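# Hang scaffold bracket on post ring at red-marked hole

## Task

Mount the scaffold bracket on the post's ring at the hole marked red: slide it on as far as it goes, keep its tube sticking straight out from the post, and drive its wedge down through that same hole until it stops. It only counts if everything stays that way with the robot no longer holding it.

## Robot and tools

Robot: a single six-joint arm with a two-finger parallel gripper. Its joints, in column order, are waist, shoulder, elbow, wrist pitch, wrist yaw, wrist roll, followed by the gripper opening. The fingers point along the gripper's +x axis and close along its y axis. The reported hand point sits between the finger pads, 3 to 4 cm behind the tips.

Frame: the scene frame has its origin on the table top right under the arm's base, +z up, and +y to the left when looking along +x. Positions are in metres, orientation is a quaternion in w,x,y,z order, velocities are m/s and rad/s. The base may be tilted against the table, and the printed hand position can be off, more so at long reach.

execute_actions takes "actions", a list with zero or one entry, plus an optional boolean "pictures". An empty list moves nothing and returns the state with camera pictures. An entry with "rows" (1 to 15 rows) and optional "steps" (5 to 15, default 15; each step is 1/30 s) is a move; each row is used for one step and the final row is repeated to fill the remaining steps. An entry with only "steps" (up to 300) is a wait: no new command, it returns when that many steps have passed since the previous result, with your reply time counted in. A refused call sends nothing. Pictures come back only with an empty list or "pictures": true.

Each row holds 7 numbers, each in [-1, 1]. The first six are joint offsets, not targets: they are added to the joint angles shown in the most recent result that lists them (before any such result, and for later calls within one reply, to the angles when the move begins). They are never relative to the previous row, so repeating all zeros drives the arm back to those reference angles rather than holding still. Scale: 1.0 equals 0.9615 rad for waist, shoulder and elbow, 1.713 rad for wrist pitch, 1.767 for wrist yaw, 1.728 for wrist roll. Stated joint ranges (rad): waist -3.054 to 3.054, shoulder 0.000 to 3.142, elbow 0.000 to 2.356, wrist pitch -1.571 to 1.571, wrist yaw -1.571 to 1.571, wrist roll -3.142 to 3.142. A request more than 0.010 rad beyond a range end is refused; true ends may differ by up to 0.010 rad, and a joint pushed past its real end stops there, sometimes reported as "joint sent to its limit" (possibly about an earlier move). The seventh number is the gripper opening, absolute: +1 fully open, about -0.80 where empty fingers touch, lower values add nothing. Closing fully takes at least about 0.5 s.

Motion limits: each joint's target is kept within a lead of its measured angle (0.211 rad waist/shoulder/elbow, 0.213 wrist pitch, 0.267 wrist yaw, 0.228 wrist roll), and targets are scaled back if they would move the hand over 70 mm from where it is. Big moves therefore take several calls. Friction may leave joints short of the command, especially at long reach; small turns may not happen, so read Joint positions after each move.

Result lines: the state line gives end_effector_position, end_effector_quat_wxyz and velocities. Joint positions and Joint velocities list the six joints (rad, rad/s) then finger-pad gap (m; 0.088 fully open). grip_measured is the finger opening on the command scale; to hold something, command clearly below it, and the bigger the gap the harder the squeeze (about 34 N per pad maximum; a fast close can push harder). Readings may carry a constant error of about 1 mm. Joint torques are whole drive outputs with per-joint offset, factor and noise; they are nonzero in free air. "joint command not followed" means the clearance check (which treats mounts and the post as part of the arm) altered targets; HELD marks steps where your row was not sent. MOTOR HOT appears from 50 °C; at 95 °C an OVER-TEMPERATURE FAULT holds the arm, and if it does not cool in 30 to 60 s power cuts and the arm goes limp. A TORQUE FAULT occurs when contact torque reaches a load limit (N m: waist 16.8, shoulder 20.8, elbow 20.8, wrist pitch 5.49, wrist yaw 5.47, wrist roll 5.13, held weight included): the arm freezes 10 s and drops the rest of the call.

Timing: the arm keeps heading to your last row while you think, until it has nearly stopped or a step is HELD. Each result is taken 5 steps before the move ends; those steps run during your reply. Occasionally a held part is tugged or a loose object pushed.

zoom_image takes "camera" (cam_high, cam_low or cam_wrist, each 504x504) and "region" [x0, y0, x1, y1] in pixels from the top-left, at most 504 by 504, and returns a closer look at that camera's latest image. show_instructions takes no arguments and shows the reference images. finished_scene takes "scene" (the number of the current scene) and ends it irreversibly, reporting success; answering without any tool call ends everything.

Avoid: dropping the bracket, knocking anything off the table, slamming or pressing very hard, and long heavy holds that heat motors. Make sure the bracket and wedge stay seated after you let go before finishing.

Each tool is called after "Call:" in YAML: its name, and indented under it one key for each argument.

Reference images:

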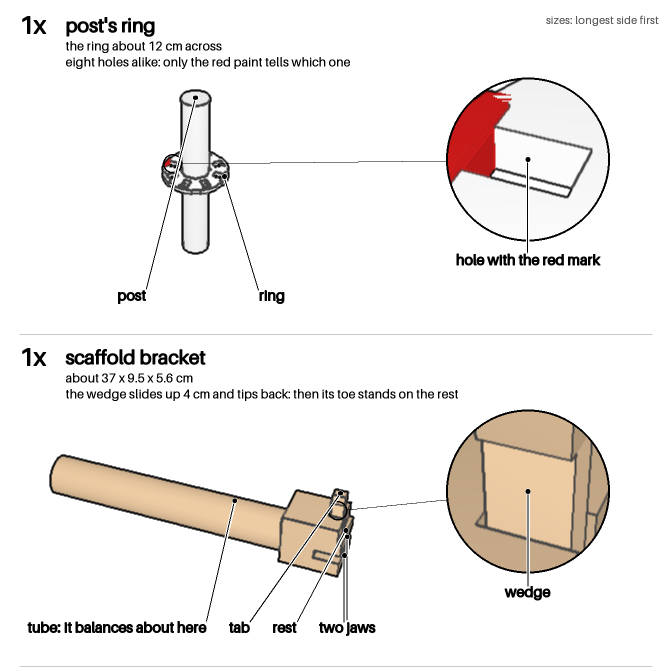

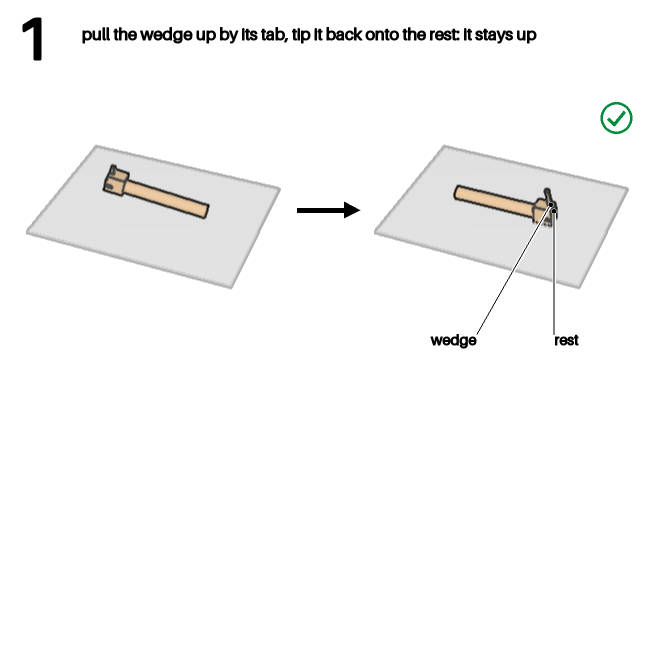

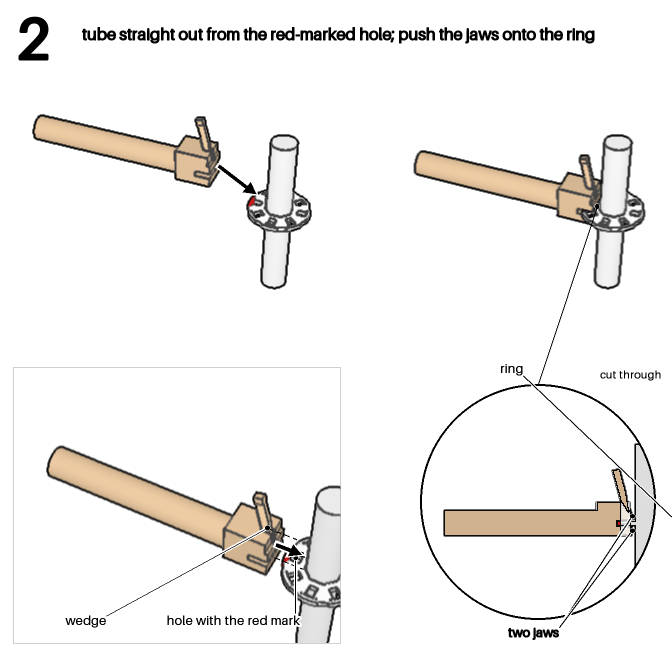

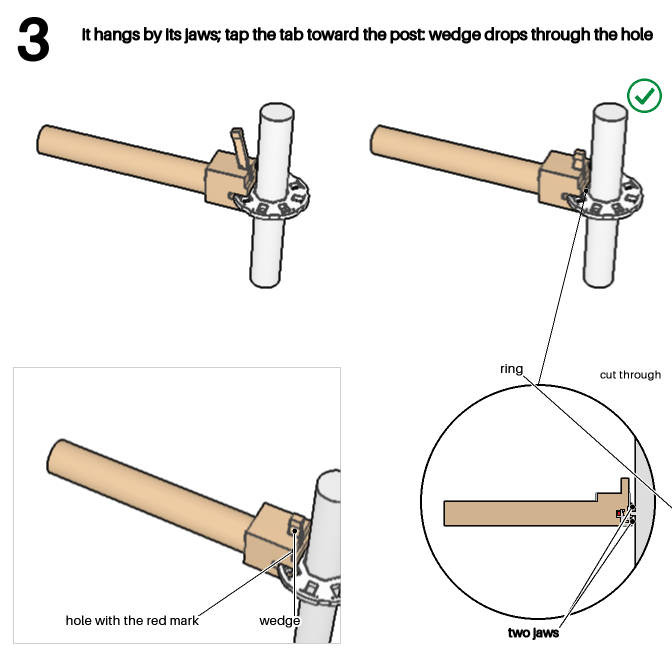

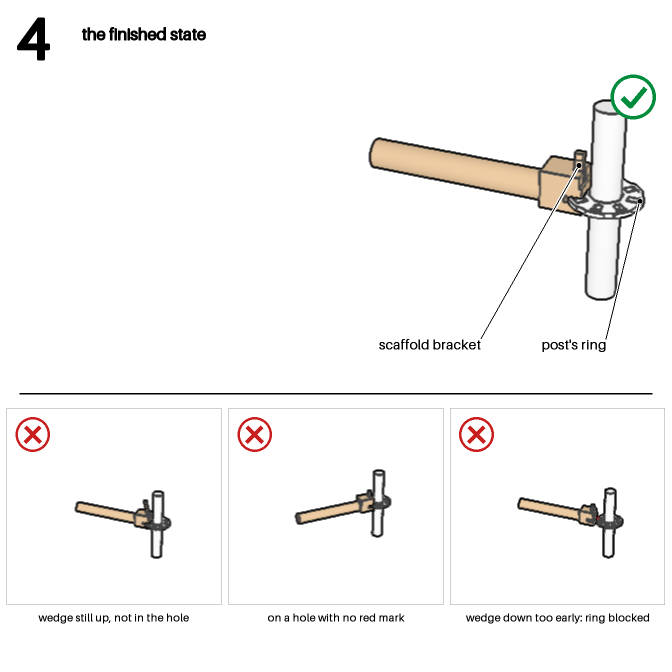

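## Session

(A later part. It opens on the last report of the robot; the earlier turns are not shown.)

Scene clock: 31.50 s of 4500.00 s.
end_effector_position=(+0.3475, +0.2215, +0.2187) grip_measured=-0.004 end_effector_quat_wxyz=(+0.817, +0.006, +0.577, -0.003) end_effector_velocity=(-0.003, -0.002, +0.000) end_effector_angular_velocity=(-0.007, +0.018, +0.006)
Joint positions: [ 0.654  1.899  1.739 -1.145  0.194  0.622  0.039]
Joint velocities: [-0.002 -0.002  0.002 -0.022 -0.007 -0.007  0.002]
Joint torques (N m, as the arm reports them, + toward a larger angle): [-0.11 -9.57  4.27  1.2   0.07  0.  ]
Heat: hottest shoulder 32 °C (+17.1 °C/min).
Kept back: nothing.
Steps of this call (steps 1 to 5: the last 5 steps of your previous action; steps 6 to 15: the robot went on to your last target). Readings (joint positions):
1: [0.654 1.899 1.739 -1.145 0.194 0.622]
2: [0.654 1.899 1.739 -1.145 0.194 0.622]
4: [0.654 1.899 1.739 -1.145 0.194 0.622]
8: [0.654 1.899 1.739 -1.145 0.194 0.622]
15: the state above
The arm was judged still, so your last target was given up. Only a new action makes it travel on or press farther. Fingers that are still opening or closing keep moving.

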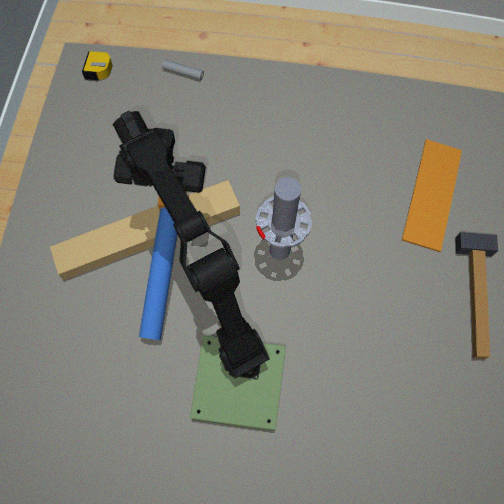

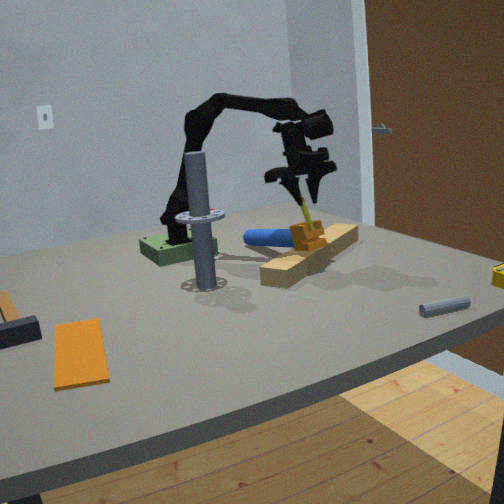

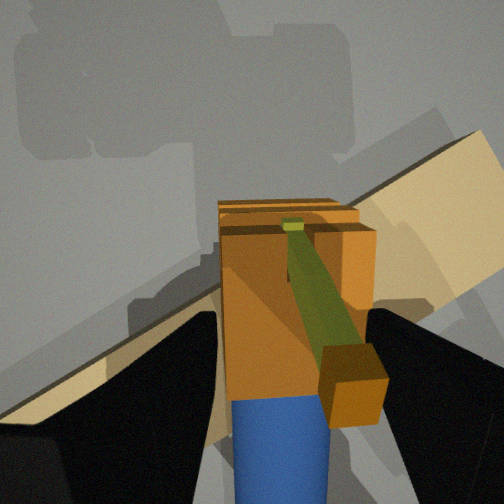

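Call:
execute_actions:
  actions:
    - {"rows": [[0,0,0,0,0,0,0.4],[0,0,0,0,0,0,0.7],[0,0,0,0,0,0,1],[0,0,0,0,0,0,1],[0,0,0,0,0,0,1],[0,0,0,0,0,0,1],[0,0,0,0,0,0,1],[0,-0.03,0.05,-0.03,0,0,1],[0,-0.05,0.1,-0.06,0,0,1],[0,-0.07,0.15,-0.09,0,0,1]], "steps": 15}

Call:
execute_actions:
  actions:
    - {"steps": 12}
  pictures: true

Call:
zoom_image:
  camera: "cam_low"
  region: [230, 160, 370, 290]

Scene clock: 32.17 s of 4500.00 s.
end_effector_position=(+0.3422, +0.2174, +0.2295) grip_measured=+0.968 end_effector_quat_wxyz=(+0.812, +0.001, +0.583, -0.006) end_effector_velocity=(-0.082, -0.065, +0.214) end_effector_angular_velocity=(-0.134, +0.167, -0.003)
Joint positions: [ 0.653  1.895  1.781 -1.211  0.195  0.622  0.086]
Joint velocities: [-0.007 -0.12   0.745 -1.077  0.007 -0.007  0.011]
Joint torques (N m, as the arm reports them, + toward a larger angle): [ -0.06 -14.69   7.75   1.05   0.09  -0.01]
Heat: hottest shoulder 32 °C (+16.8 °C/min).
Steps of this call (steps 1 to 10: nothing new was sent; steps 11 to 20: the first 10 steps of this action). Readings (joint positions):
11: [0.654 1.899 1.739 -1.145 0.194 0.622]
12: [0.654 1.899 1.739 -1.145 0.194 0.622]
14: [0.654 1.899 1.739 -1.145 0.194 0.622]
18: [0.654 1.898 1.744 -1.152 0.194 0.622]
20: the state above

Scene clock: 32.57 s of 4500.00 s.
end_effector_position=(+0.3348, +0.2121, +0.2813) grip_measured=+1.000 end_effector_quat_wxyz=(+0.831, +0.022, +0.555, +0.008) end_effector_velocity=(-0.004, -0.003, -0.002) end_effector_angular_velocity=(-0.010, +0.022, +0.007)
Joint positions: [ 0.653  1.827  1.882 -1.295  0.195  0.622  0.088]
Joint velocities: [-0.002 -0.002 -0.002 -0.022 -0.007 -0.007  0.   ]
Joint torques (N m, as the arm reports them, + toward a larger angle): [-0.08 -8.3   4.99  0.96  0.08 -0.03]
Heat: hottest shoulder 32 °C (+16.6 °C/min).
Kept back: nothing.
Steps of this call (steps 1 to 5: the last 5 steps of your previous action; steps 6 to 12: the robot went on to your last target). Readings (joint positions):
1: [0.653 1.889 1.803 -1.237 0.195 0.622]
2: [0.653 1.878 1.823 -1.251 0.195 0.622]
4: [0.653 1.852 1.856 -1.270 0.195 0.622]
8: [0.653 1.825 1.882 -1.288 0.195 0.622]
12: the state above

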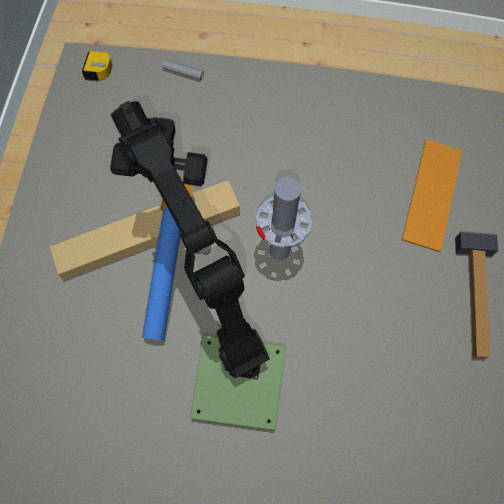

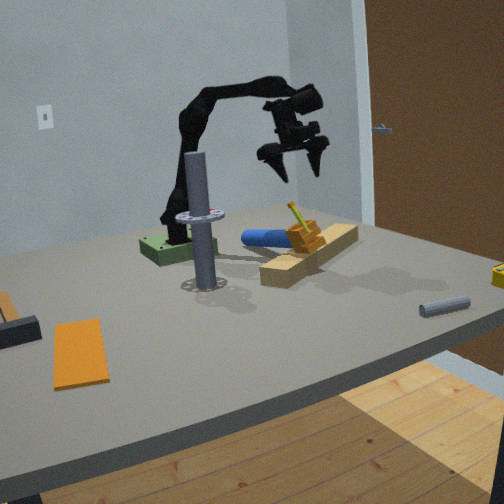

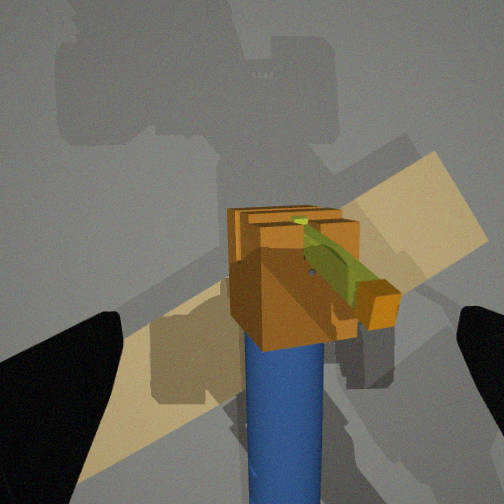

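Region (230, 160, 370, 290) of cam_low's 504x504 image, scaled by 3.600, with more detail than that image has; it fills the top 468 rows of this view, and the rest is white.

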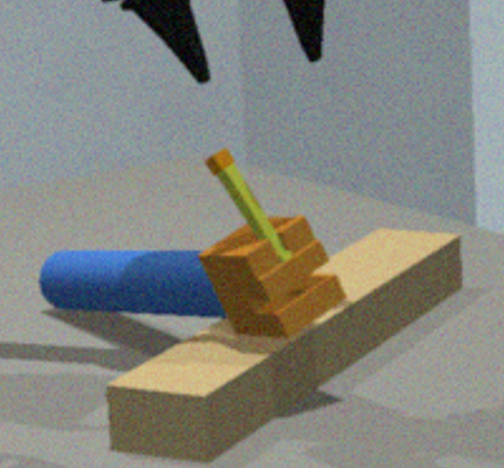

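Call:
execute_actions:
  actions:
    - {"rows": [[-0.055,-0.217,-0.72,0.203,-0.275,0,1]], "steps": 15}

Call:
execute_actions:
  actions:
    - {"steps": 20}
  pictures: true

Scene clock: 35.97 s of 4500.00 s.
end_effector_position=(+0.2785, +0.2327, +0.2252) grip_measured=+1.000 end_effector_quat_wxyz=(+0.750, +0.145, +0.625, +0.157) end_effector_velocity=(-0.251, -0.127, -0.531) end_effector_angular_velocity=(-0.651, +1.388, +0.107)
Joint positions: [ 0.605  1.614  1.389 -0.964 -0.259  0.623  0.088]
Joint velocities: [-0.007  0.046 -1.6    0.125 -0.256 -0.022  0.   ]
Joint torques (N m, as the arm reports them, + toward a larger angle): [-0.48 -6.94  4.07  1.15 -0.41 -0.03]
Heat: hottest shoulder 32 °C (+15.0 °C/min).
Steps of this call (steps 1 to 30: the robot went on to your last target; steps 31 to 90: nothing new was sent; then 0.07 s passed at rest; steps 91 to 100: the first 10 steps of this action). Readings (joint positions):
91: [0.648 1.799 1.848 -1.246 0.145 0.622]
92: [0.636 1.761 1.787 -1.185 0.065 0.622]
94: [0.615 1.688 1.678 -1.084 -0.075 0.622]
98: [0.606 1.615 1.491 -0.979 -0.234 0.623]
100: the state above

Scene clock: 36.63 s of 4500.00 s.
end_effector_position=(+0.2447, +0.2143, +0.1643) grip_measured=+1.000 end_effector_quat_wxyz=(+0.700, +0.126, +0.693, +0.122) end_effector_velocity=(-0.001, -0.003, -0.001) end_effector_angular_velocity=(-0.010, -0.000, +0.003)
Joint positions: [ 0.604  1.626  1.2   -0.948 -0.287  0.623  0.088]
Joint velocities: [-0.002 -0.002 -0.002 -0.007  0.007 -0.007  0.   ]
Joint torques (N m, as the arm reports them, + toward a larger angle): [-0.42 -7.92  4.1   1.   -0.41 -0.03]
Heat: hottest shoulder 32 °C (+14.7 °C/min).
Kept back: nothing.
Steps of this call (steps 1 to 5: the last 5 steps of your previous action; steps 6 to 20: the robot went on to your last target). Readings (joint positions):
1: [0.605 1.617 1.335 -0.961 -0.266 0.623]
2: [0.605 1.619 1.288 -0.961 -0.272 0.623]
4: [0.604 1.626 1.227 -0.961 -0.278 0.623]
8: [0.604 1.627 1.202 -0.950 -0.285 0.623]
20: the state above

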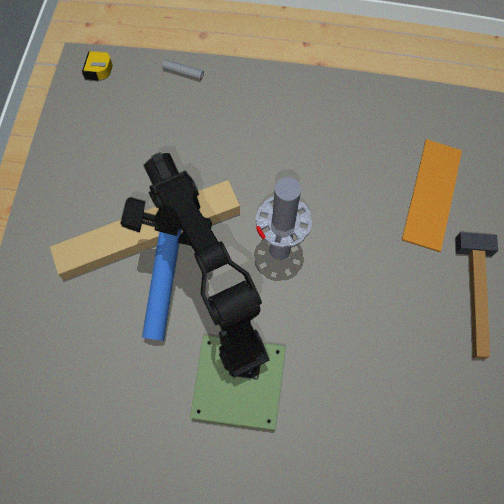

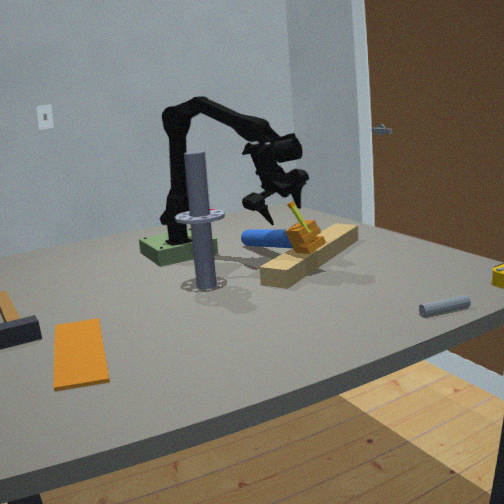

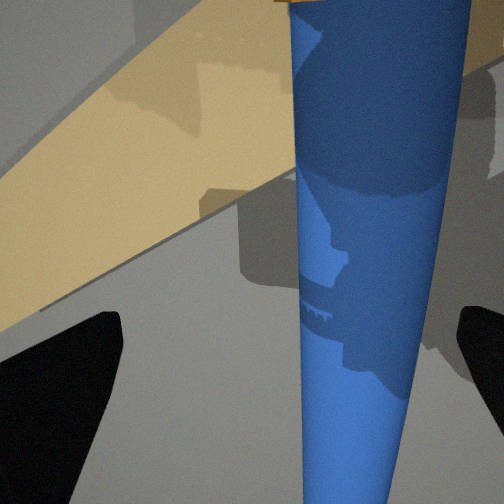

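Call:
execute_actions:
  actions:
    - {"rows": [[0,0.096,-0.113,0.117,0,0,1]], "steps": 15}

Call:
execute_actions:
  actions:
    - {"steps": 12}
  pictures: true

Call:
zoom_image:
  camera: "cam_low"
  region: [200, 160, 370, 290]

Scene clock: 37.47 s of 4500.00 s.
end_effector_position=(+0.2539, +0.2191, +0.1165) grip_measured=+1.000 end_effector_quat_wxyz=(+0.701, +0.125, +0.692, +0.121) end_effector_velocity=(+0.016, +0.013, +0.004) end_effector_angular_velocity=(+0.064, -0.091, +0.025)
Joint positions: [ 0.603  1.712  1.098 -0.76  -0.283  0.621  0.088]
Joint velocities: [ 0.002 -0.002 -0.007  0.11  -0.007 -0.022  0.   ]
Joint torques (N m, as the arm reports them, + toward a larger angle): [ 0.08 -6.89  4.16  1.2  -0.41  0.01]
Heat: hottest shoulder 32 °C (+14.4 °C/min).
Steps of this call (steps 1 to 15: the robot went on to your last target; steps 16 to 25: the first 10 steps of this action). Readings (joint positions):
16: [0.604 1.632 1.185 -0.912 -0.288 0.622]
17: [0.604 1.639 1.167 -0.853 -0.288 0.622]
19: [0.604 1.674 1.140 -0.801 -0.288 0.623]
23: [0.603 1.709 1.101 -0.768 -0.283 0.621]
25: the state above

Scene clock: 37.87 s of 4500.00 s.
end_effector_position=(+0.2550, +0.2199, +0.1168) grip_measured=+1.000 end_effector_quat_wxyz=(+0.703, +0.126, +0.690, +0.123) end_effector_velocity=(+0.001, +0.000, +0.000) end_effector_angular_velocity=(-0.002, -0.008, -0.006)
Joint positions: [ 0.603  1.712  1.098 -0.753 -0.284  0.621  0.088]
Joint velocities: [ 0.002 -0.002 -0.002  0.007  0.007  0.007  0.   ]
Joint torques (N m, as the arm reports them, + toward a larger angle): [ 0.11 -6.74  4.1   1.25 -0.41  0.  ]
Heat: hottest shoulder 32 °C (+14.3 °C/min).
Kept back: nothing.
Steps of this call (steps 1 to 5: the last 5 steps of your previous action; steps 6 to 12: the robot went on to your last target). Readings (joint positions):
1: [0.603 1.712 1.098 -0.756 -0.284 0.621]
2: [0.603 1.712 1.098 -0.755 -0.284 0.621]
4: [0.603 1.712 1.098 -0.753 -0.284 0.621]
8: [0.603 1.712 1.098 -0.753 -0.284 0.621]
12: the state above

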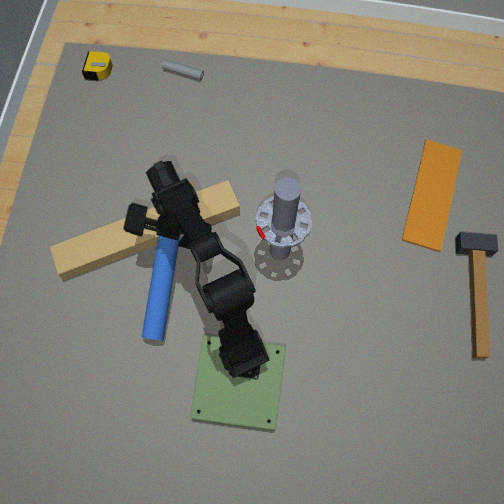

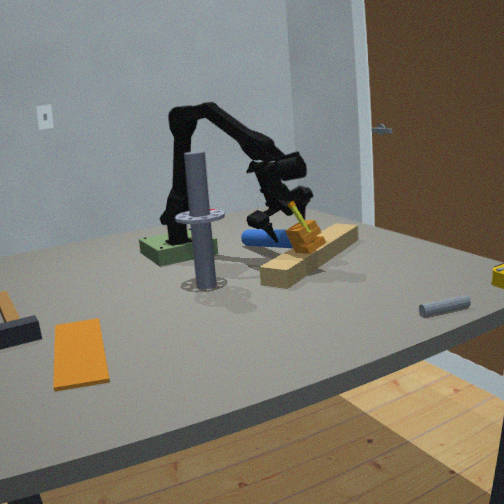

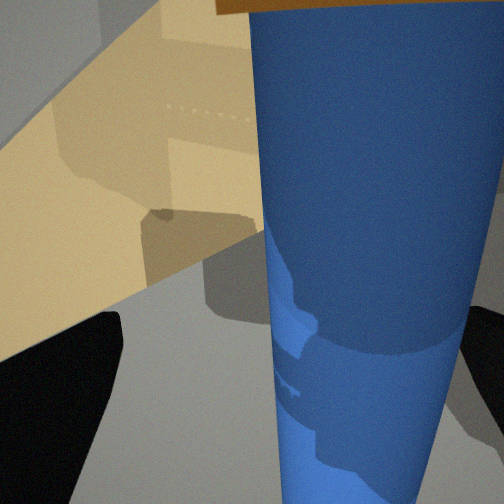

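Region (200, 160, 370, 290) of cam_low's 504x504 image, scaled by 2.965, with more detail than that image has; it fills the top 385 rows of this view, and the rest is white.

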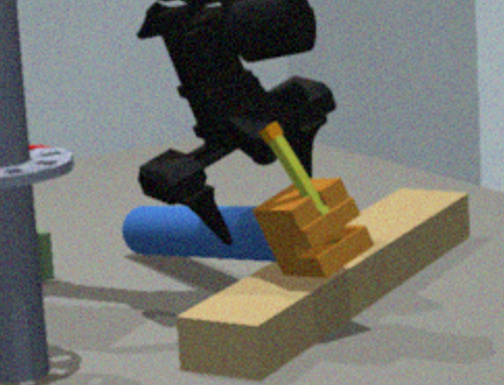

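Call:
execute_actions:
  actions:
    - {"rows": [[-0.038,-0.052,-0.129,0.032,-0.005,-0.017,1]], "steps": 15}

Call:
execute_actions:
  actions:
    - {"steps": 12}
  pictures: true

Scene clock: 38.93 s of 4500.00 s.
end_effector_position=(+0.2424, +0.1999, +0.0992) grip_measured=+1.000 end_effector_quat_wxyz=(+0.698, +0.126, +0.695, +0.115) end_effector_velocity=(+0.009, +0.006, +0.017) end_effector_angular_velocity=(+0.053, -0.081, +0.020)
Joint positions: [ 0.569  1.674  0.984 -0.702 -0.289  0.596  0.088]
Joint velocities: [-0.002 -0.051  0.002  0.037 -0.007 -0.022  0.   ]
Joint torques (N m, as the arm reports them, + toward a larger angle): [-0.32 -7.98  3.7   1.05 -0.45 -0.08]
Heat: hottest shoulder 32 °C (+13.9 °C/min).
Steps of this call (steps 1 to 15: the robot went on to your last target; steps 16 to 22: nothing new was sent; steps 23 to 32: the first 10 steps of this action). Readings (joint positions):
23: [0.600 1.705 1.082 -0.734 -0.286 0.617]
24: [0.593 1.694 1.058 -0.718 -0.288 0.610]
26: [0.579 1.680 1.018 -0.717 -0.288 0.603]
30: [0.569 1.676 0.985 -0.706 -0.288 0.597]
32: the state above

Scene clock: 39.33 s of 4500.00 s.
end_effector_position=(+0.2429, +0.2001, +0.1006) grip_measured=+1.000 end_effector_quat_wxyz=(+0.700, +0.127, +0.693, +0.117) end_effector_velocity=(+0.002, -0.000, +0.001) end_effector_angular_velocity=(+0.010, -0.015, +0.029)
Joint positions: [ 0.569  1.669  0.983 -0.7   -0.289  0.594  0.088]
Joint velocities: [-0.007 -0.002 -0.002  0.007 -0.007 -0.037  0.   ]
Joint torques (N m, as the arm reports them, + toward a larger angle): [-0.38 -7.91  3.71  1.07 -0.43 -0.08]
Heat: hottest shoulder 32 °C (+13.7 °C/min).
Kept back: nothing.
Steps of this call (steps 1 to 5: the last 5 steps of your previous action; steps 6 to 12: the robot went on to your last target). Readings (joint positions):
1: [0.569 1.672 0.984 -0.701 -0.289 0.595]
2: [0.569 1.671 0.984 -0.701 -0.289 0.595]
4: [0.569 1.669 0.984 -0.701 -0.289 0.595]
8: [0.569 1.669 0.983 -0.700 -0.289 0.594]
12: the state above

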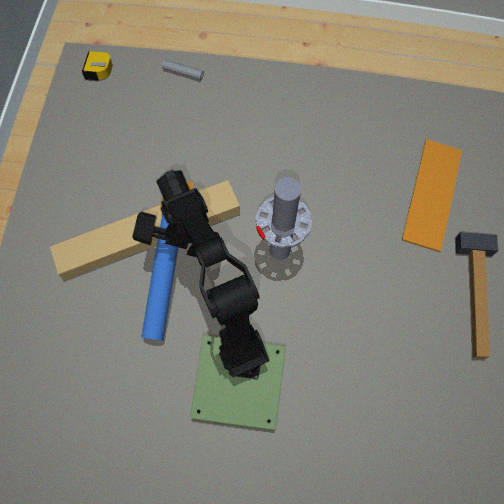

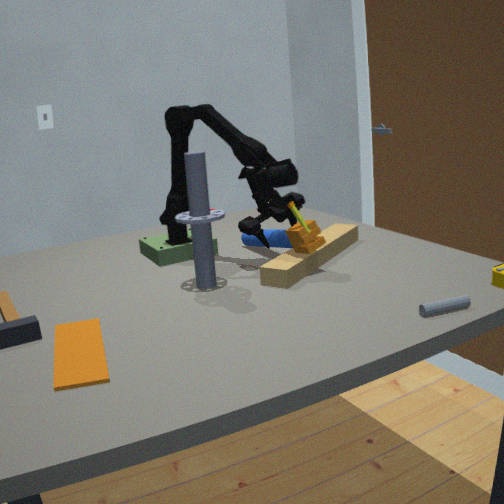

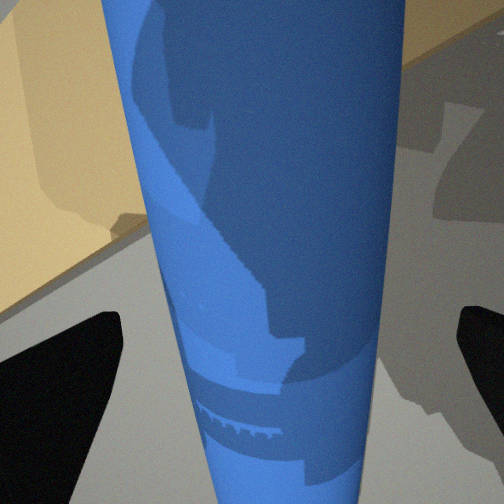

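Call:
execute_actions:
  actions:
    - {"rows": [[0.032,0.076,-0.044,0.071,0,0.017,1]], "steps": 15}

Call:
execute_actions:
  actions:
    - {"steps": 12}
  pictures: true

Call:
zoom_image:
  camera: "cam_low"
  region: [200, 160, 370, 290]

Scene clock: 40.00 s of 4500.00 s.
end_effector_position=(+0.2446, +0.2114, +0.0778) grip_measured=+1.000 end_effector_quat_wxyz=(+0.701, +0.129, +0.690, +0.122) end_effector_velocity=(+0.012, +0.008, +0.003) end_effector_angular_velocity=(+0.042, -0.054, +0.006)
Joint positions: [ 0.596  1.731  0.948 -0.585 -0.289  0.62   0.088]
Joint velocities: [-0.002  0.002  0.002  0.066 -0.007 -0.007  0.   ]
Joint torques (N m, as the arm reports them, + toward a larger angle): [ 0.16 -5.99  3.71  1.02 -0.27  0.03]
Heat: hottest shoulder 32 °C (+13.5 °C/min).
Steps of this call (steps 1 to 10: the robot went on to your last target; steps 11 to 20: the first 10 steps of this action). Readings (joint positions):
11: [0.570 1.675 0.977 -0.679 -0.289 0.599]
12: [0.576 1.684 0.972 -0.643 -0.289 0.604]
14: [0.587 1.710 0.965 -0.612 -0.289 0.612]
18: [0.596 1.731 0.948 -0.592 -0.289 0.619]
20: the state above

Scene clock: 40.40 s of 4500.00 s.
end_effector_position=(+0.2449, +0.2117, +0.0778) grip_measured=+1.000 end_effector_quat_wxyz=(+0.702, +0.129, +0.690, +0.122) end_effector_velocity=(-0.001, -0.002, +0.000) end_effector_angular_velocity=(+0.002, +0.008, +0.001)
Joint positions: [ 0.597  1.731  0.948 -0.583 -0.289  0.622  0.088]
Joint velocities: [-0.007 -0.002 -0.002 -0.007 -0.007 -0.007  0.   ]
Joint torques (N m, as the arm reports them, + toward a larger angle): [ 0.21 -5.84  3.63  1.2  -0.26  0.02]
Heat: hottest shoulder 32 °C (+13.4 °C/min).
Kept back: nothing.
Steps of this call (steps 1 to 5: the last 5 steps of your previous action; steps 6 to 12: the robot went on to your last target). Readings (joint positions):
1: [0.596 1.731 0.948 -0.584 -0.289 0.621]
2: [0.596 1.731 0.948 -0.584 -0.289 0.621]
4: [0.596 1.731 0.948 -0.583 -0.289 0.621]
8: [0.597 1.731 0.948 -0.583 -0.289 0.622]
12: the state above

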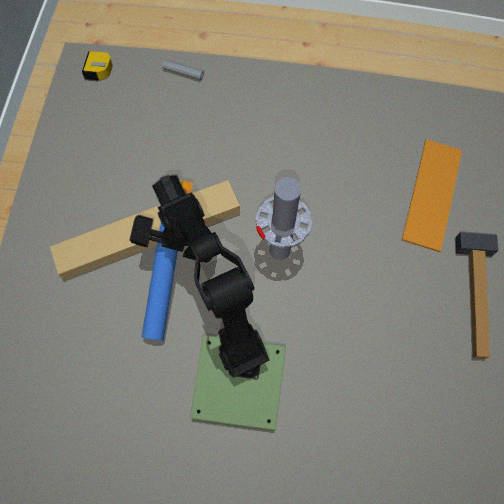

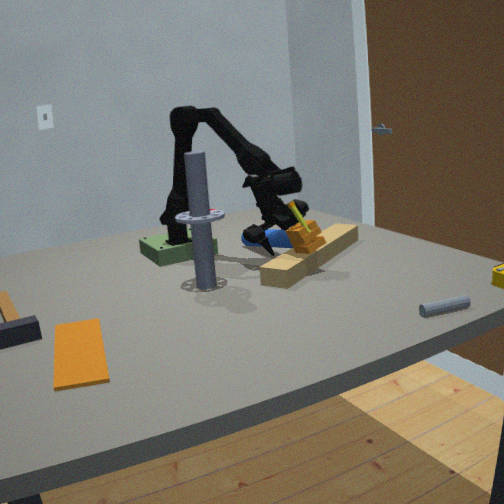

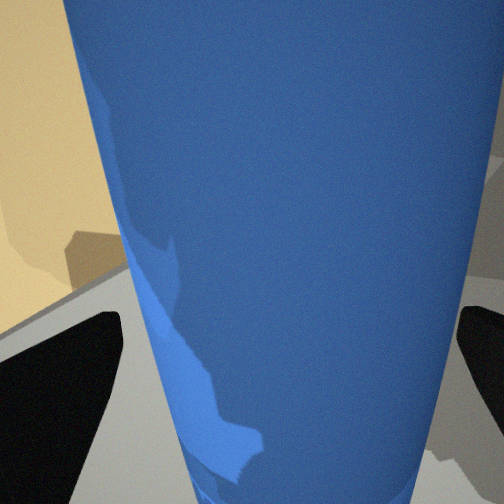

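Region (200, 160, 370, 290) of cam_low's 504x504 image, scaled by 2.965, with more detail than that image has; it fills the top 385 rows of this view, and the rest is white.

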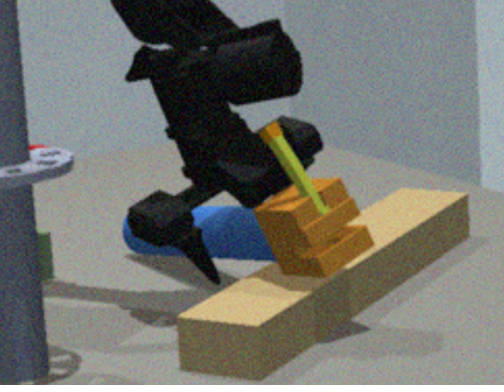

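Call:
execute_actions:
  actions:
    - {"rows": [[0,0,0,0,0,0,0.7],[0,0,0,0,0,0,0.5],[0,0,0,0,0,0,0.3],[0,0,0,0,0,0,0.1],[0,0,0,0,0,0,-0.2],[0,0,0,0,0,0,-0.5]], "steps": 15}

Call:
execute_actions:
  actions:
    - {"steps": 12}

Scene clock: 40.90 s of 4500.00 s.
end_effector_position=(+0.2447, +0.2121, +0.0779) grip_measured=+0.214 end_effector_quat_wxyz=(+0.702, +0.129, +0.690, +0.124) end_effector_velocity=(-0.006, -0.001, +0.000) end_effector_angular_velocity=(+0.006, +0.028, +0.009)
Joint positions: [ 0.597  1.731  0.948 -0.582 -0.291  0.62   0.049]
Joint velocities: [-0.002 -0.002 -0.002 -0.022 -0.022 -0.007 -0.   ]
Joint torques (N m, as the arm reports them, + toward a larger angle): [-0.08 -7.22  4.33  0.92 -0.21  0.04]
Heat: hottest shoulder 32 °C (+13.2 °C/min).
Steps of this call (steps 1 to 5: the robot went on to your last target; steps 6 to 15: the first 10 steps of this action). Readings (joint positions):
6: [0.597 1.731 0.948 -0.583 -0.289 0.622]
7: [0.597 1.731 0.948 -0.583 -0.289 0.622]
9: [0.597 1.731 0.948 -0.583 -0.289 0.622]
13: [0.597 1.731 0.948 -0.583 -0.291 0.621]
15: the state above

Scene clock: 41.30 s of 4500.00 s.
end_effector_position=(+0.2447, +0.2121, +0.0779) grip_measured=+0.214 end_effector_quat_wxyz=(+0.702, +0.129, +0.690, +0.124) end_effector_velocity=(-0.004, -0.002, +0.001) end_effector_angular_velocity=(-0.004, +0.011, +0.020)
Joint positions: [ 0.597  1.731  0.948 -0.582 -0.291  0.62   0.049]
Joint velocities: [-0.002 -0.007 -0.002 -0.022 -0.007 -0.022 -0.   ]
Joint torques (N m, as the arm reports them, + toward a larger angle): [-0.05 -7.22  4.31  0.9  -0.21  0.01]
Heat: hottest shoulder 32 °C (+13.1 °C/min).
Kept back: nothing.
Steps of this call (steps 1 to 5: the last 5 steps of your previous action; steps 6 to 12: the robot went on to your last target). Readings (joint positions):
1: [0.597 1.731 0.948 -0.582 -0.291 0.620]
2: [0.597 1.731 0.948 -0.582 -0.291 0.620]
4: [0.597 1.731 0.948 -0.582 -0.291 0.620]
8: [0.597 1.731 0.948 -0.582 -0.291 0.620]
12: the state above

Call:
execute_actions:
  actions:
    - {"rows": [[0.01,-0.02,0.1,-0.05,0.01,0,-0.5],[0.02,-0.03,0.2,-0.12,0.03,0.005,-0.5],[0.035,-0.035,0.34,-0.27,0.08,0.01,-0.5]], "steps": 15}

Call:
execute_actions:
  actions:
    - {"rows": [[0.035,-0.035,0.34,-0.27,0.085,0.013,-0.5]], "steps": 15}

Call:
execute_actions:
  actions:
    - {"steps": 15}
  pictures: true

Scene clock: 42.10 s of 4500.00 s.
end_effector_position=(+0.2536, +0.2069, +0.1501) grip_measured=+0.211 end_effector_quat_wxyz=(+0.709, +0.078, +0.697, +0.068) end_effector_velocity=(-0.036, -0.037, +0.058) end_effector_angular_velocity=(-0.193, +0.114, -0.008)
Joint positions: [ 0.627  1.702  1.253 -1.    -0.161  0.634  0.049]
Joint velocities: [ 0.012 -0.076  0.183 -0.462  0.095  0.007 -0.   ]
Joint torques (N m, as the arm reports them, + toward a larger angle): [ 0.16 -7.48  5.05  0.54 -0.01  0.04]
Heat: hottest shoulder 32 °C (+12.8 °C/min).
Steps of this call (steps 1 to 14: the robot went on to your last target; steps 15 to 24: the first 10 steps of this action). Readings (joint positions):
15: [0.598 1.731 0.960 -0.598 -0.287 0.620]
16: [0.601 1.731 0.990 -0.651 -0.274 0.621]
18: [0.613 1.733 1.074 -0.779 -0.215 0.630]
22: [0.625 1.714 1.229 -0.954 -0.170 0.633]
24: the state above

Scene clock: 42.60 s of 4500.00 s.
end_effector_position=(+0.2332, +0.1771, +0.2345) grip_measured=+0.210 end_effector_quat_wxyz=(+0.709, +0.011, +0.705, +0.000) end_effector_velocity=(-0.031, -0.034, +0.021) end_effector_angular_velocity=(-0.150, +0.116, -0.011)
Joint positions: [ 0.657  1.667  1.566 -1.469 -0.013  0.656  0.049]
Joint velocities: [-0.002 -0.007  0.081 -0.271  0.051  0.007  0.   ]
Joint torques (N m, as the arm reports them, + toward a larger angle): [ 0.22 -6.68  5.49  0.66  0.14  0.03]
Heat: hottest shoulder 32 °C (+12.7 °C/min).
Steps of this call (steps 1 to 5: the last 5 steps of your previous action; steps 6 to 15: the first 10 steps of this action, its rows measured from where the robot was after step 5). Readings (joint positions):
5: [0.627 1.703 1.258 -1.039 -0.154 0.636]
6: [0.632 1.704 1.286 -1.080 -0.127 0.640]
7: [0.640 1.710 1.329 -1.151 -0.086 0.646]
9: [0.649 1.708 1.423 -1.263 -0.048 0.651]
13: [0.657 1.674 1.554 -1.434 -0.018 0.655]
15: the state above

Scene clock: 43.10 s of 4500.00 s.
end_effector_position=(+0.2291, +0.1734, +0.2334) grip_measured=+0.209 end_effector_quat_wxyz=(+0.700, +0.003, +0.714, -0.008) end_effector_velocity=(-0.003, +0.001, +0.000) end_effector_angular_velocity=(+0.013, +0.019, +0.004)
Joint positions: [ 0.658  1.673  1.568 -1.499 -0.008  0.656  0.049]
Joint velocities: [-0.002 -0.002 -0.002 -0.007 -0.022 -0.007 -0.   ]
Joint torques (N m, as the arm reports them, + toward a larger angle): [ 0.25 -7.55  6.1   0.29  0.16  0.06]
Heat: hottest shoulder 32 °C (+12.5 °C/min).
Kept back: nothing.
Steps of this call (steps 1 to 5: the last 5 steps of your previous action; steps 6 to 15: the robot went on to your last target). Readings (joint positions):
1: [0.657 1.667 1.567 -1.476 -0.012 0.656]
2: [0.657 1.668 1.567 -1.481 -0.011 0.656]
4: [0.658 1.672 1.567 -1.491 -0.010 0.656]
8: [0.658 1.673 1.568 -1.497 -0.008 0.656]
15: the state above

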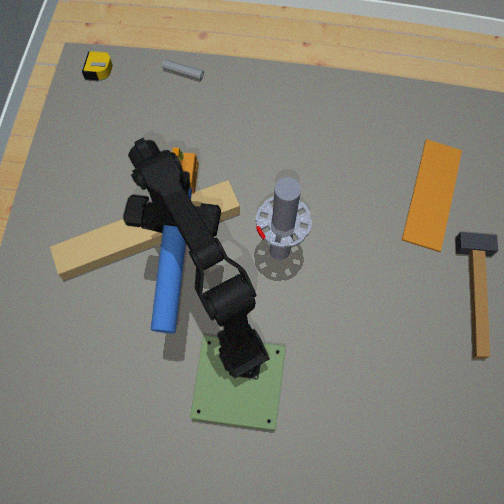

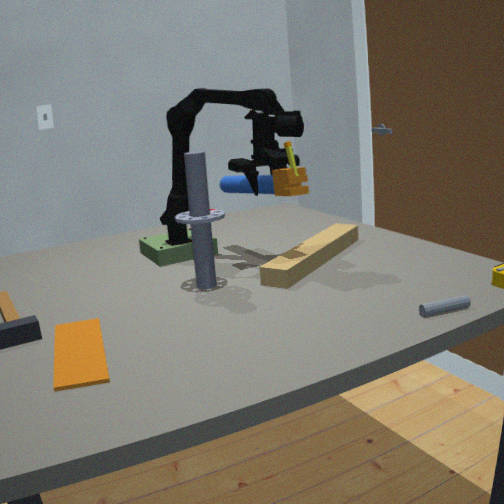

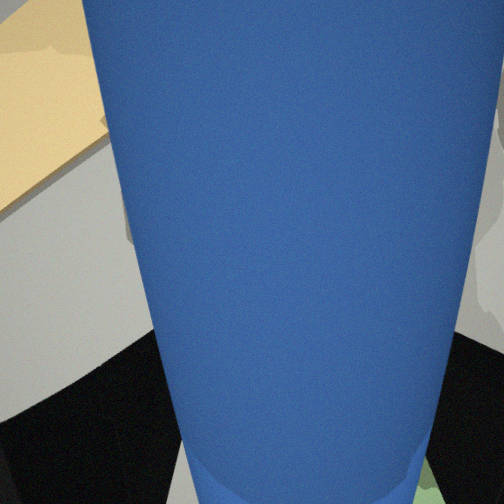

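Call:
zoom_image:
  camera: "cam_low"
  region: [170, 130, 330, 250]

Region (170, 130, 330, 250) of cam_low's 504x504 image, scaled by 3.150, with more detail than that image has; it fills the top 378 rows of this view, and the rest is white.

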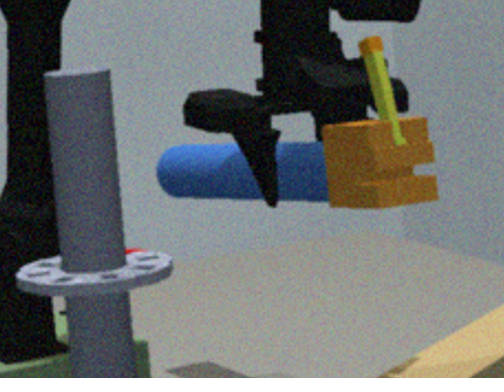

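Call:
execute_actions:
  actions:
    - {"rows": [[0.04,-0.05,-0.07,0.017,0,0.17,-0.5],[0.08,-0.1,-0.14,0.034,0,0.34,-0.5],[0.12,-0.15,-0.21,0.05,0,0.5,-0.5],[0.153,-0.199,-0.284,0.067,0.005,0.669,-0.5]], "steps": 15}

Call:
execute_actions:
  actions:
    - {"steps": 20}
  pictures: true

Scene clock: 45.50 s of 4500.00 s.
end_effector_position=(+0.1744, +0.1769, +0.2094) grip_measured=+0.208 end_effector_quat_wxyz=(+0.685, +0.162, +0.690, -0.168) end_effector_velocity=(+0.004, -0.000, -0.007) end_effector_angular_velocity=(+0.052, -0.112, -1.835)
Joint positions: [ 0.802  1.508  1.307 -1.394 -0.007  1.255  0.049]
Joint velocities: [ 0.002 -0.09  -0.11   0.139  0.022  1.839 -0.   ]
Joint torques (N m, as the arm reports them, + toward a larger angle): [-0.06 -7.82  4.58  0.58  0.31  0.04]
Heat: hottest shoulder 32 °C (+11.9 °C/min).
Steps of this call (steps 1 to 15: the robot went on to your last target; steps 16 to 62: nothing new was sent; steps 63 to 72: the first 10 steps of this action). Readings (joint positions):
63: [0.662 1.669 1.560 -1.492 -0.006 0.699]
64: [0.672 1.655 1.536 -1.473 -0.005 0.769]
66: [0.715 1.600 1.448 -1.435 -0.004 0.891]
70: [0.797 1.517 1.321 -1.411 -0.008 1.133]
72: the state above

Scene clock: 46.17 s of 4500.00 s.
end_effector_position=(+0.1735, +0.1756, +0.2090) grip_measured=+0.208 end_effector_quat_wxyz=(+0.616, +0.345, +0.617, -0.348) end_effector_velocity=(-0.003, -0.003, +0.001) end_effector_angular_velocity=(-0.007, +0.017, -0.025)
Joint positions: [ 0.802  1.496  1.295 -1.386 -0.005  1.808  0.049]
Joint velocities: [-0.002 -0.002  0.002 -0.022 -0.007  0.022 -0.   ]
Joint torques (N m, as the arm reports them, + toward a larger angle): [ 0.22 -7.48  4.62  0.59  0.24  0.07]
Heat: hottest shoulder 32 °C (+11.7 °C/min).
Kept back: nothing.
Steps of this call (steps 1 to 5: the last 5 steps of your previous action; steps 6 to 20: the robot went on to your last target). Readings (joint positions):
1: [0.802 1.505 1.305 -1.391 -0.006 1.316]
2: [0.802 1.503 1.303 -1.390 -0.005 1.377]
4: [0.802 1.499 1.299 -1.389 -0.005 1.499]
8: [0.802 1.497 1.296 -1.387 -0.005 1.715]
20: the state above

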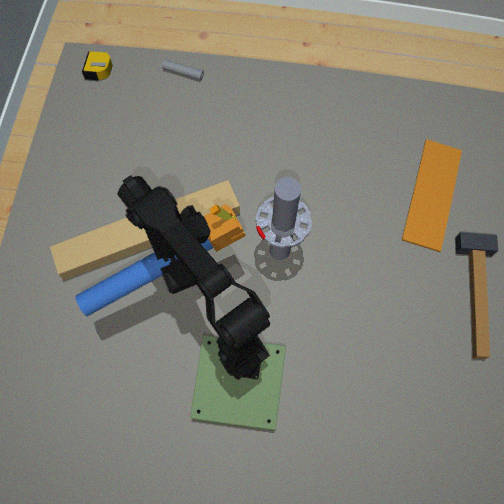

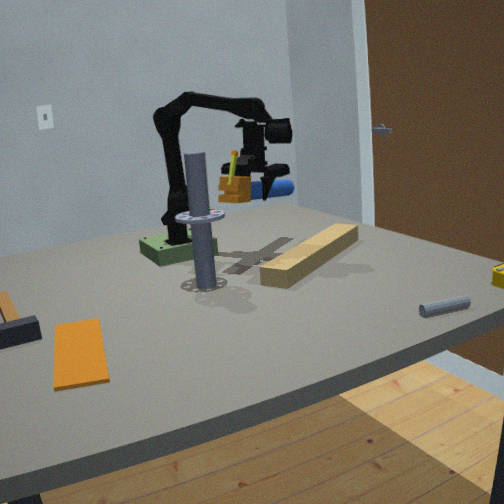

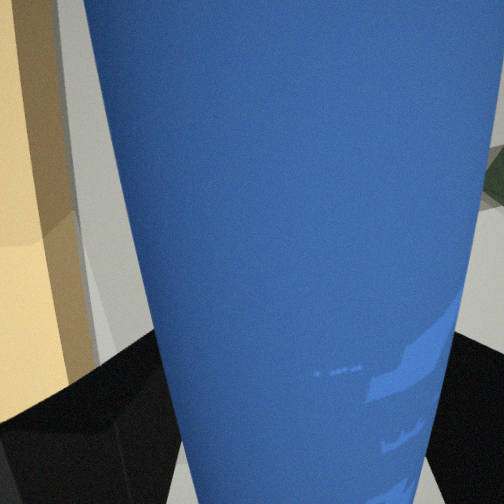

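Call:
execute_actions:
  actions:
    - {"rows": [[0.013,-0.037,-0.09,0.032,0,0.007,-0.5],[0.026,-0.074,-0.187,0.064,0,0.014,-0.5]], "steps": 15}

Call:
execute_actions:
  actions:
    - {"steps": 12}
  pictures: true

Call:
zoom_image:
  camera: "cam_low"
  region: [150, 130, 310, 250]

Call:
zoom_image:
  camera: "cam_high"
  region: [170, 160, 330, 300]

Scene clock: 47.47 s of 4500.00 s.
end_effector_position=(+0.1568, +0.1656, +0.1755) grip_measured=+0.208 end_effector_quat_wxyz=(+0.615, +0.336, +0.619, -0.356) end_effector_velocity=(+0.003, +0.004, +0.015) end_effector_angular_velocity=(+0.084, -0.071, -0.009)
Joint positions: [ 0.824  1.446  1.117 -1.283 -0.004  1.829  0.049]
Joint velocities: [-0.002 -0.076 -0.002  0.037 -0.007  0.007 -0.001]
Joint torques (N m, as the arm reports them, + toward a larger angle): [ 0.24 -6.91  4.71  0.5  -0.05  0.07]
Heat: hottest shoulder 32 °C (+11.4 °C/min).
Steps of this call (steps 1 to 15: the robot went on to your last target; steps 16 to 29: nothing new was sent; steps 30 to 39: the first 10 steps of this action). Readings (joint positions):
30: [0.803 1.492 1.283 -1.373 -0.005 1.812]
31: [0.806 1.478 1.253 -1.339 -0.004 1.816]
33: [0.816 1.454 1.185 -1.315 -0.004 1.823]
37: [0.823 1.448 1.120 -1.289 -0.004 1.828]
39: the state above

Scene clock: 47.87 s of 4500.00 s.
end_effector_position=(+0.1570, +0.1659, +0.1766) grip_measured=+0.208 end_effector_quat_wxyz=(+0.615, +0.340, +0.618, -0.352) end_effector_velocity=(+0.003, -0.001, -0.000) end_effector_angular_velocity=(+0.000, -0.010, +0.000)
Joint positions: [ 0.824  1.438  1.116 -1.279 -0.004  1.83   0.049]
Joint velocities: [-0.007 -0.002 -0.002  0.007  0.007 -0.007  0.   ]
Joint torques (N m, as the arm reports them, + toward a larger angle): [ 0.23 -6.79  4.49  0.58 -0.05  0.07]
Heat: hottest shoulder 32 °C (+11.3 °C/min).
Kept back: nothing.
Steps of this call (steps 1 to 5: the last 5 steps of your previous action; steps 6 to 12: the robot went on to your last target). Readings (joint positions):
1: [0.824 1.443 1.117 -1.282 -0.004 1.829]
2: [0.824 1.441 1.117 -1.281 -0.004 1.830]
4: [0.824 1.439 1.117 -1.280 -0.004 1.830]
8: [0.824 1.438 1.116 -1.279 -0.004 1.830]
12: the state above

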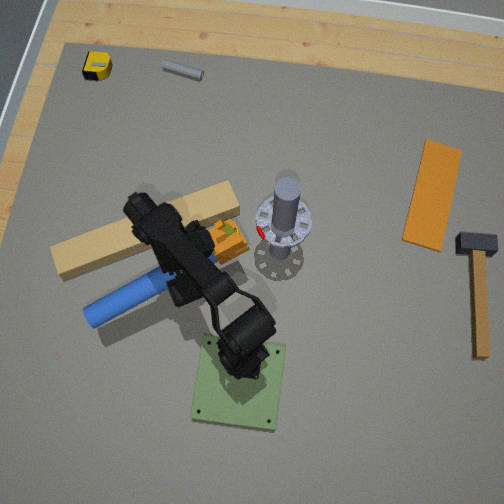

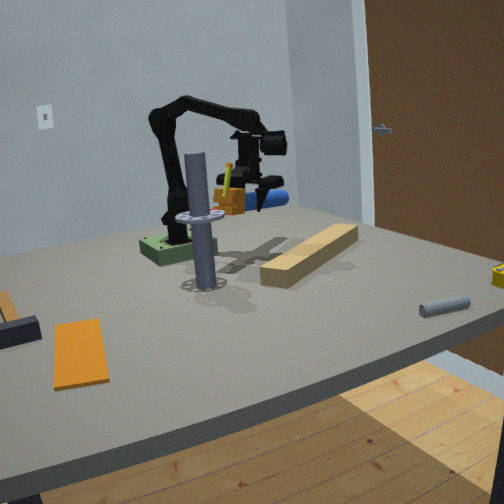

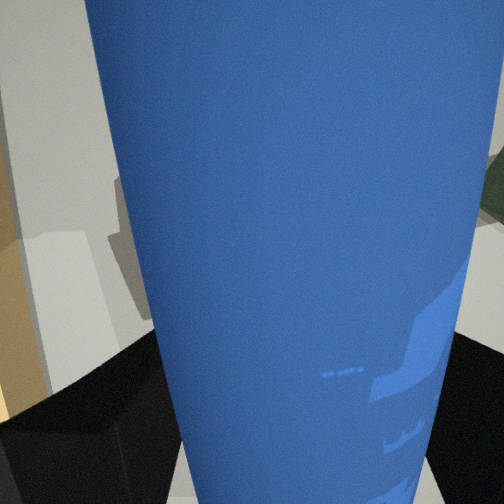

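Region (150, 130, 310, 250) of cam_low's 504x504 image, scaled by 3.150, with more detail than that image has; it fills the top 378 rows of this view, and the rest is white.

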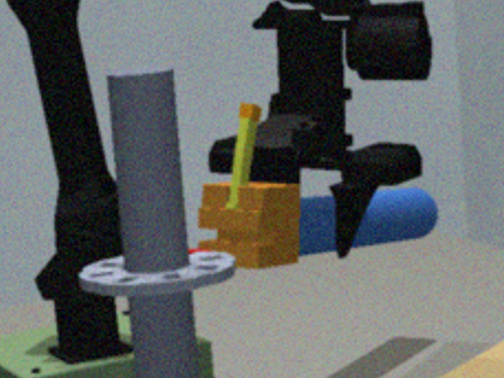

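Region (170, 160, 330, 300) of cam_high's 504x504 image, scaled by 3.150, with more detail than that image has; it fills the top 441 rows of this view, and the rest is white.

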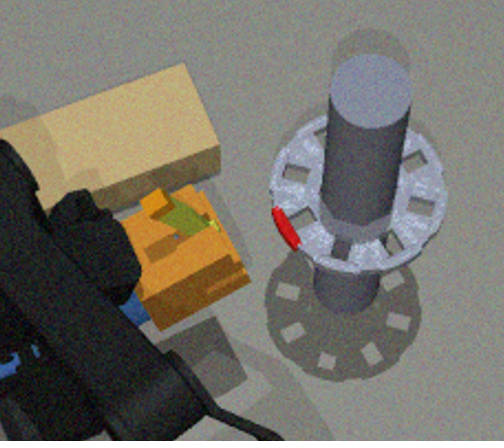

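Call:
zoom_image:
  camera: "cam_high"
  region: [220, 180, 320, 270]

Region (220, 180, 320, 270) of cam_high's 504x504 image, scaled by 5.040, with more detail than that image has; it fills the top 454 rows of this view, and the rest is white.

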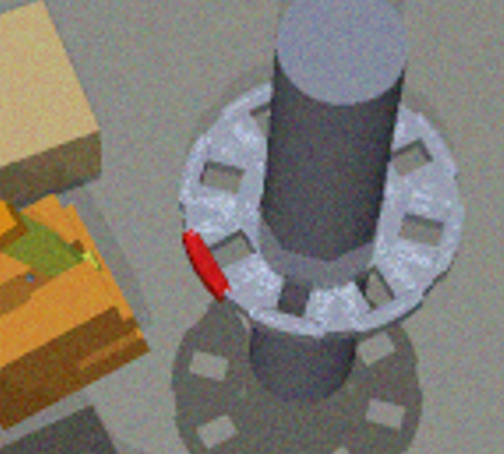

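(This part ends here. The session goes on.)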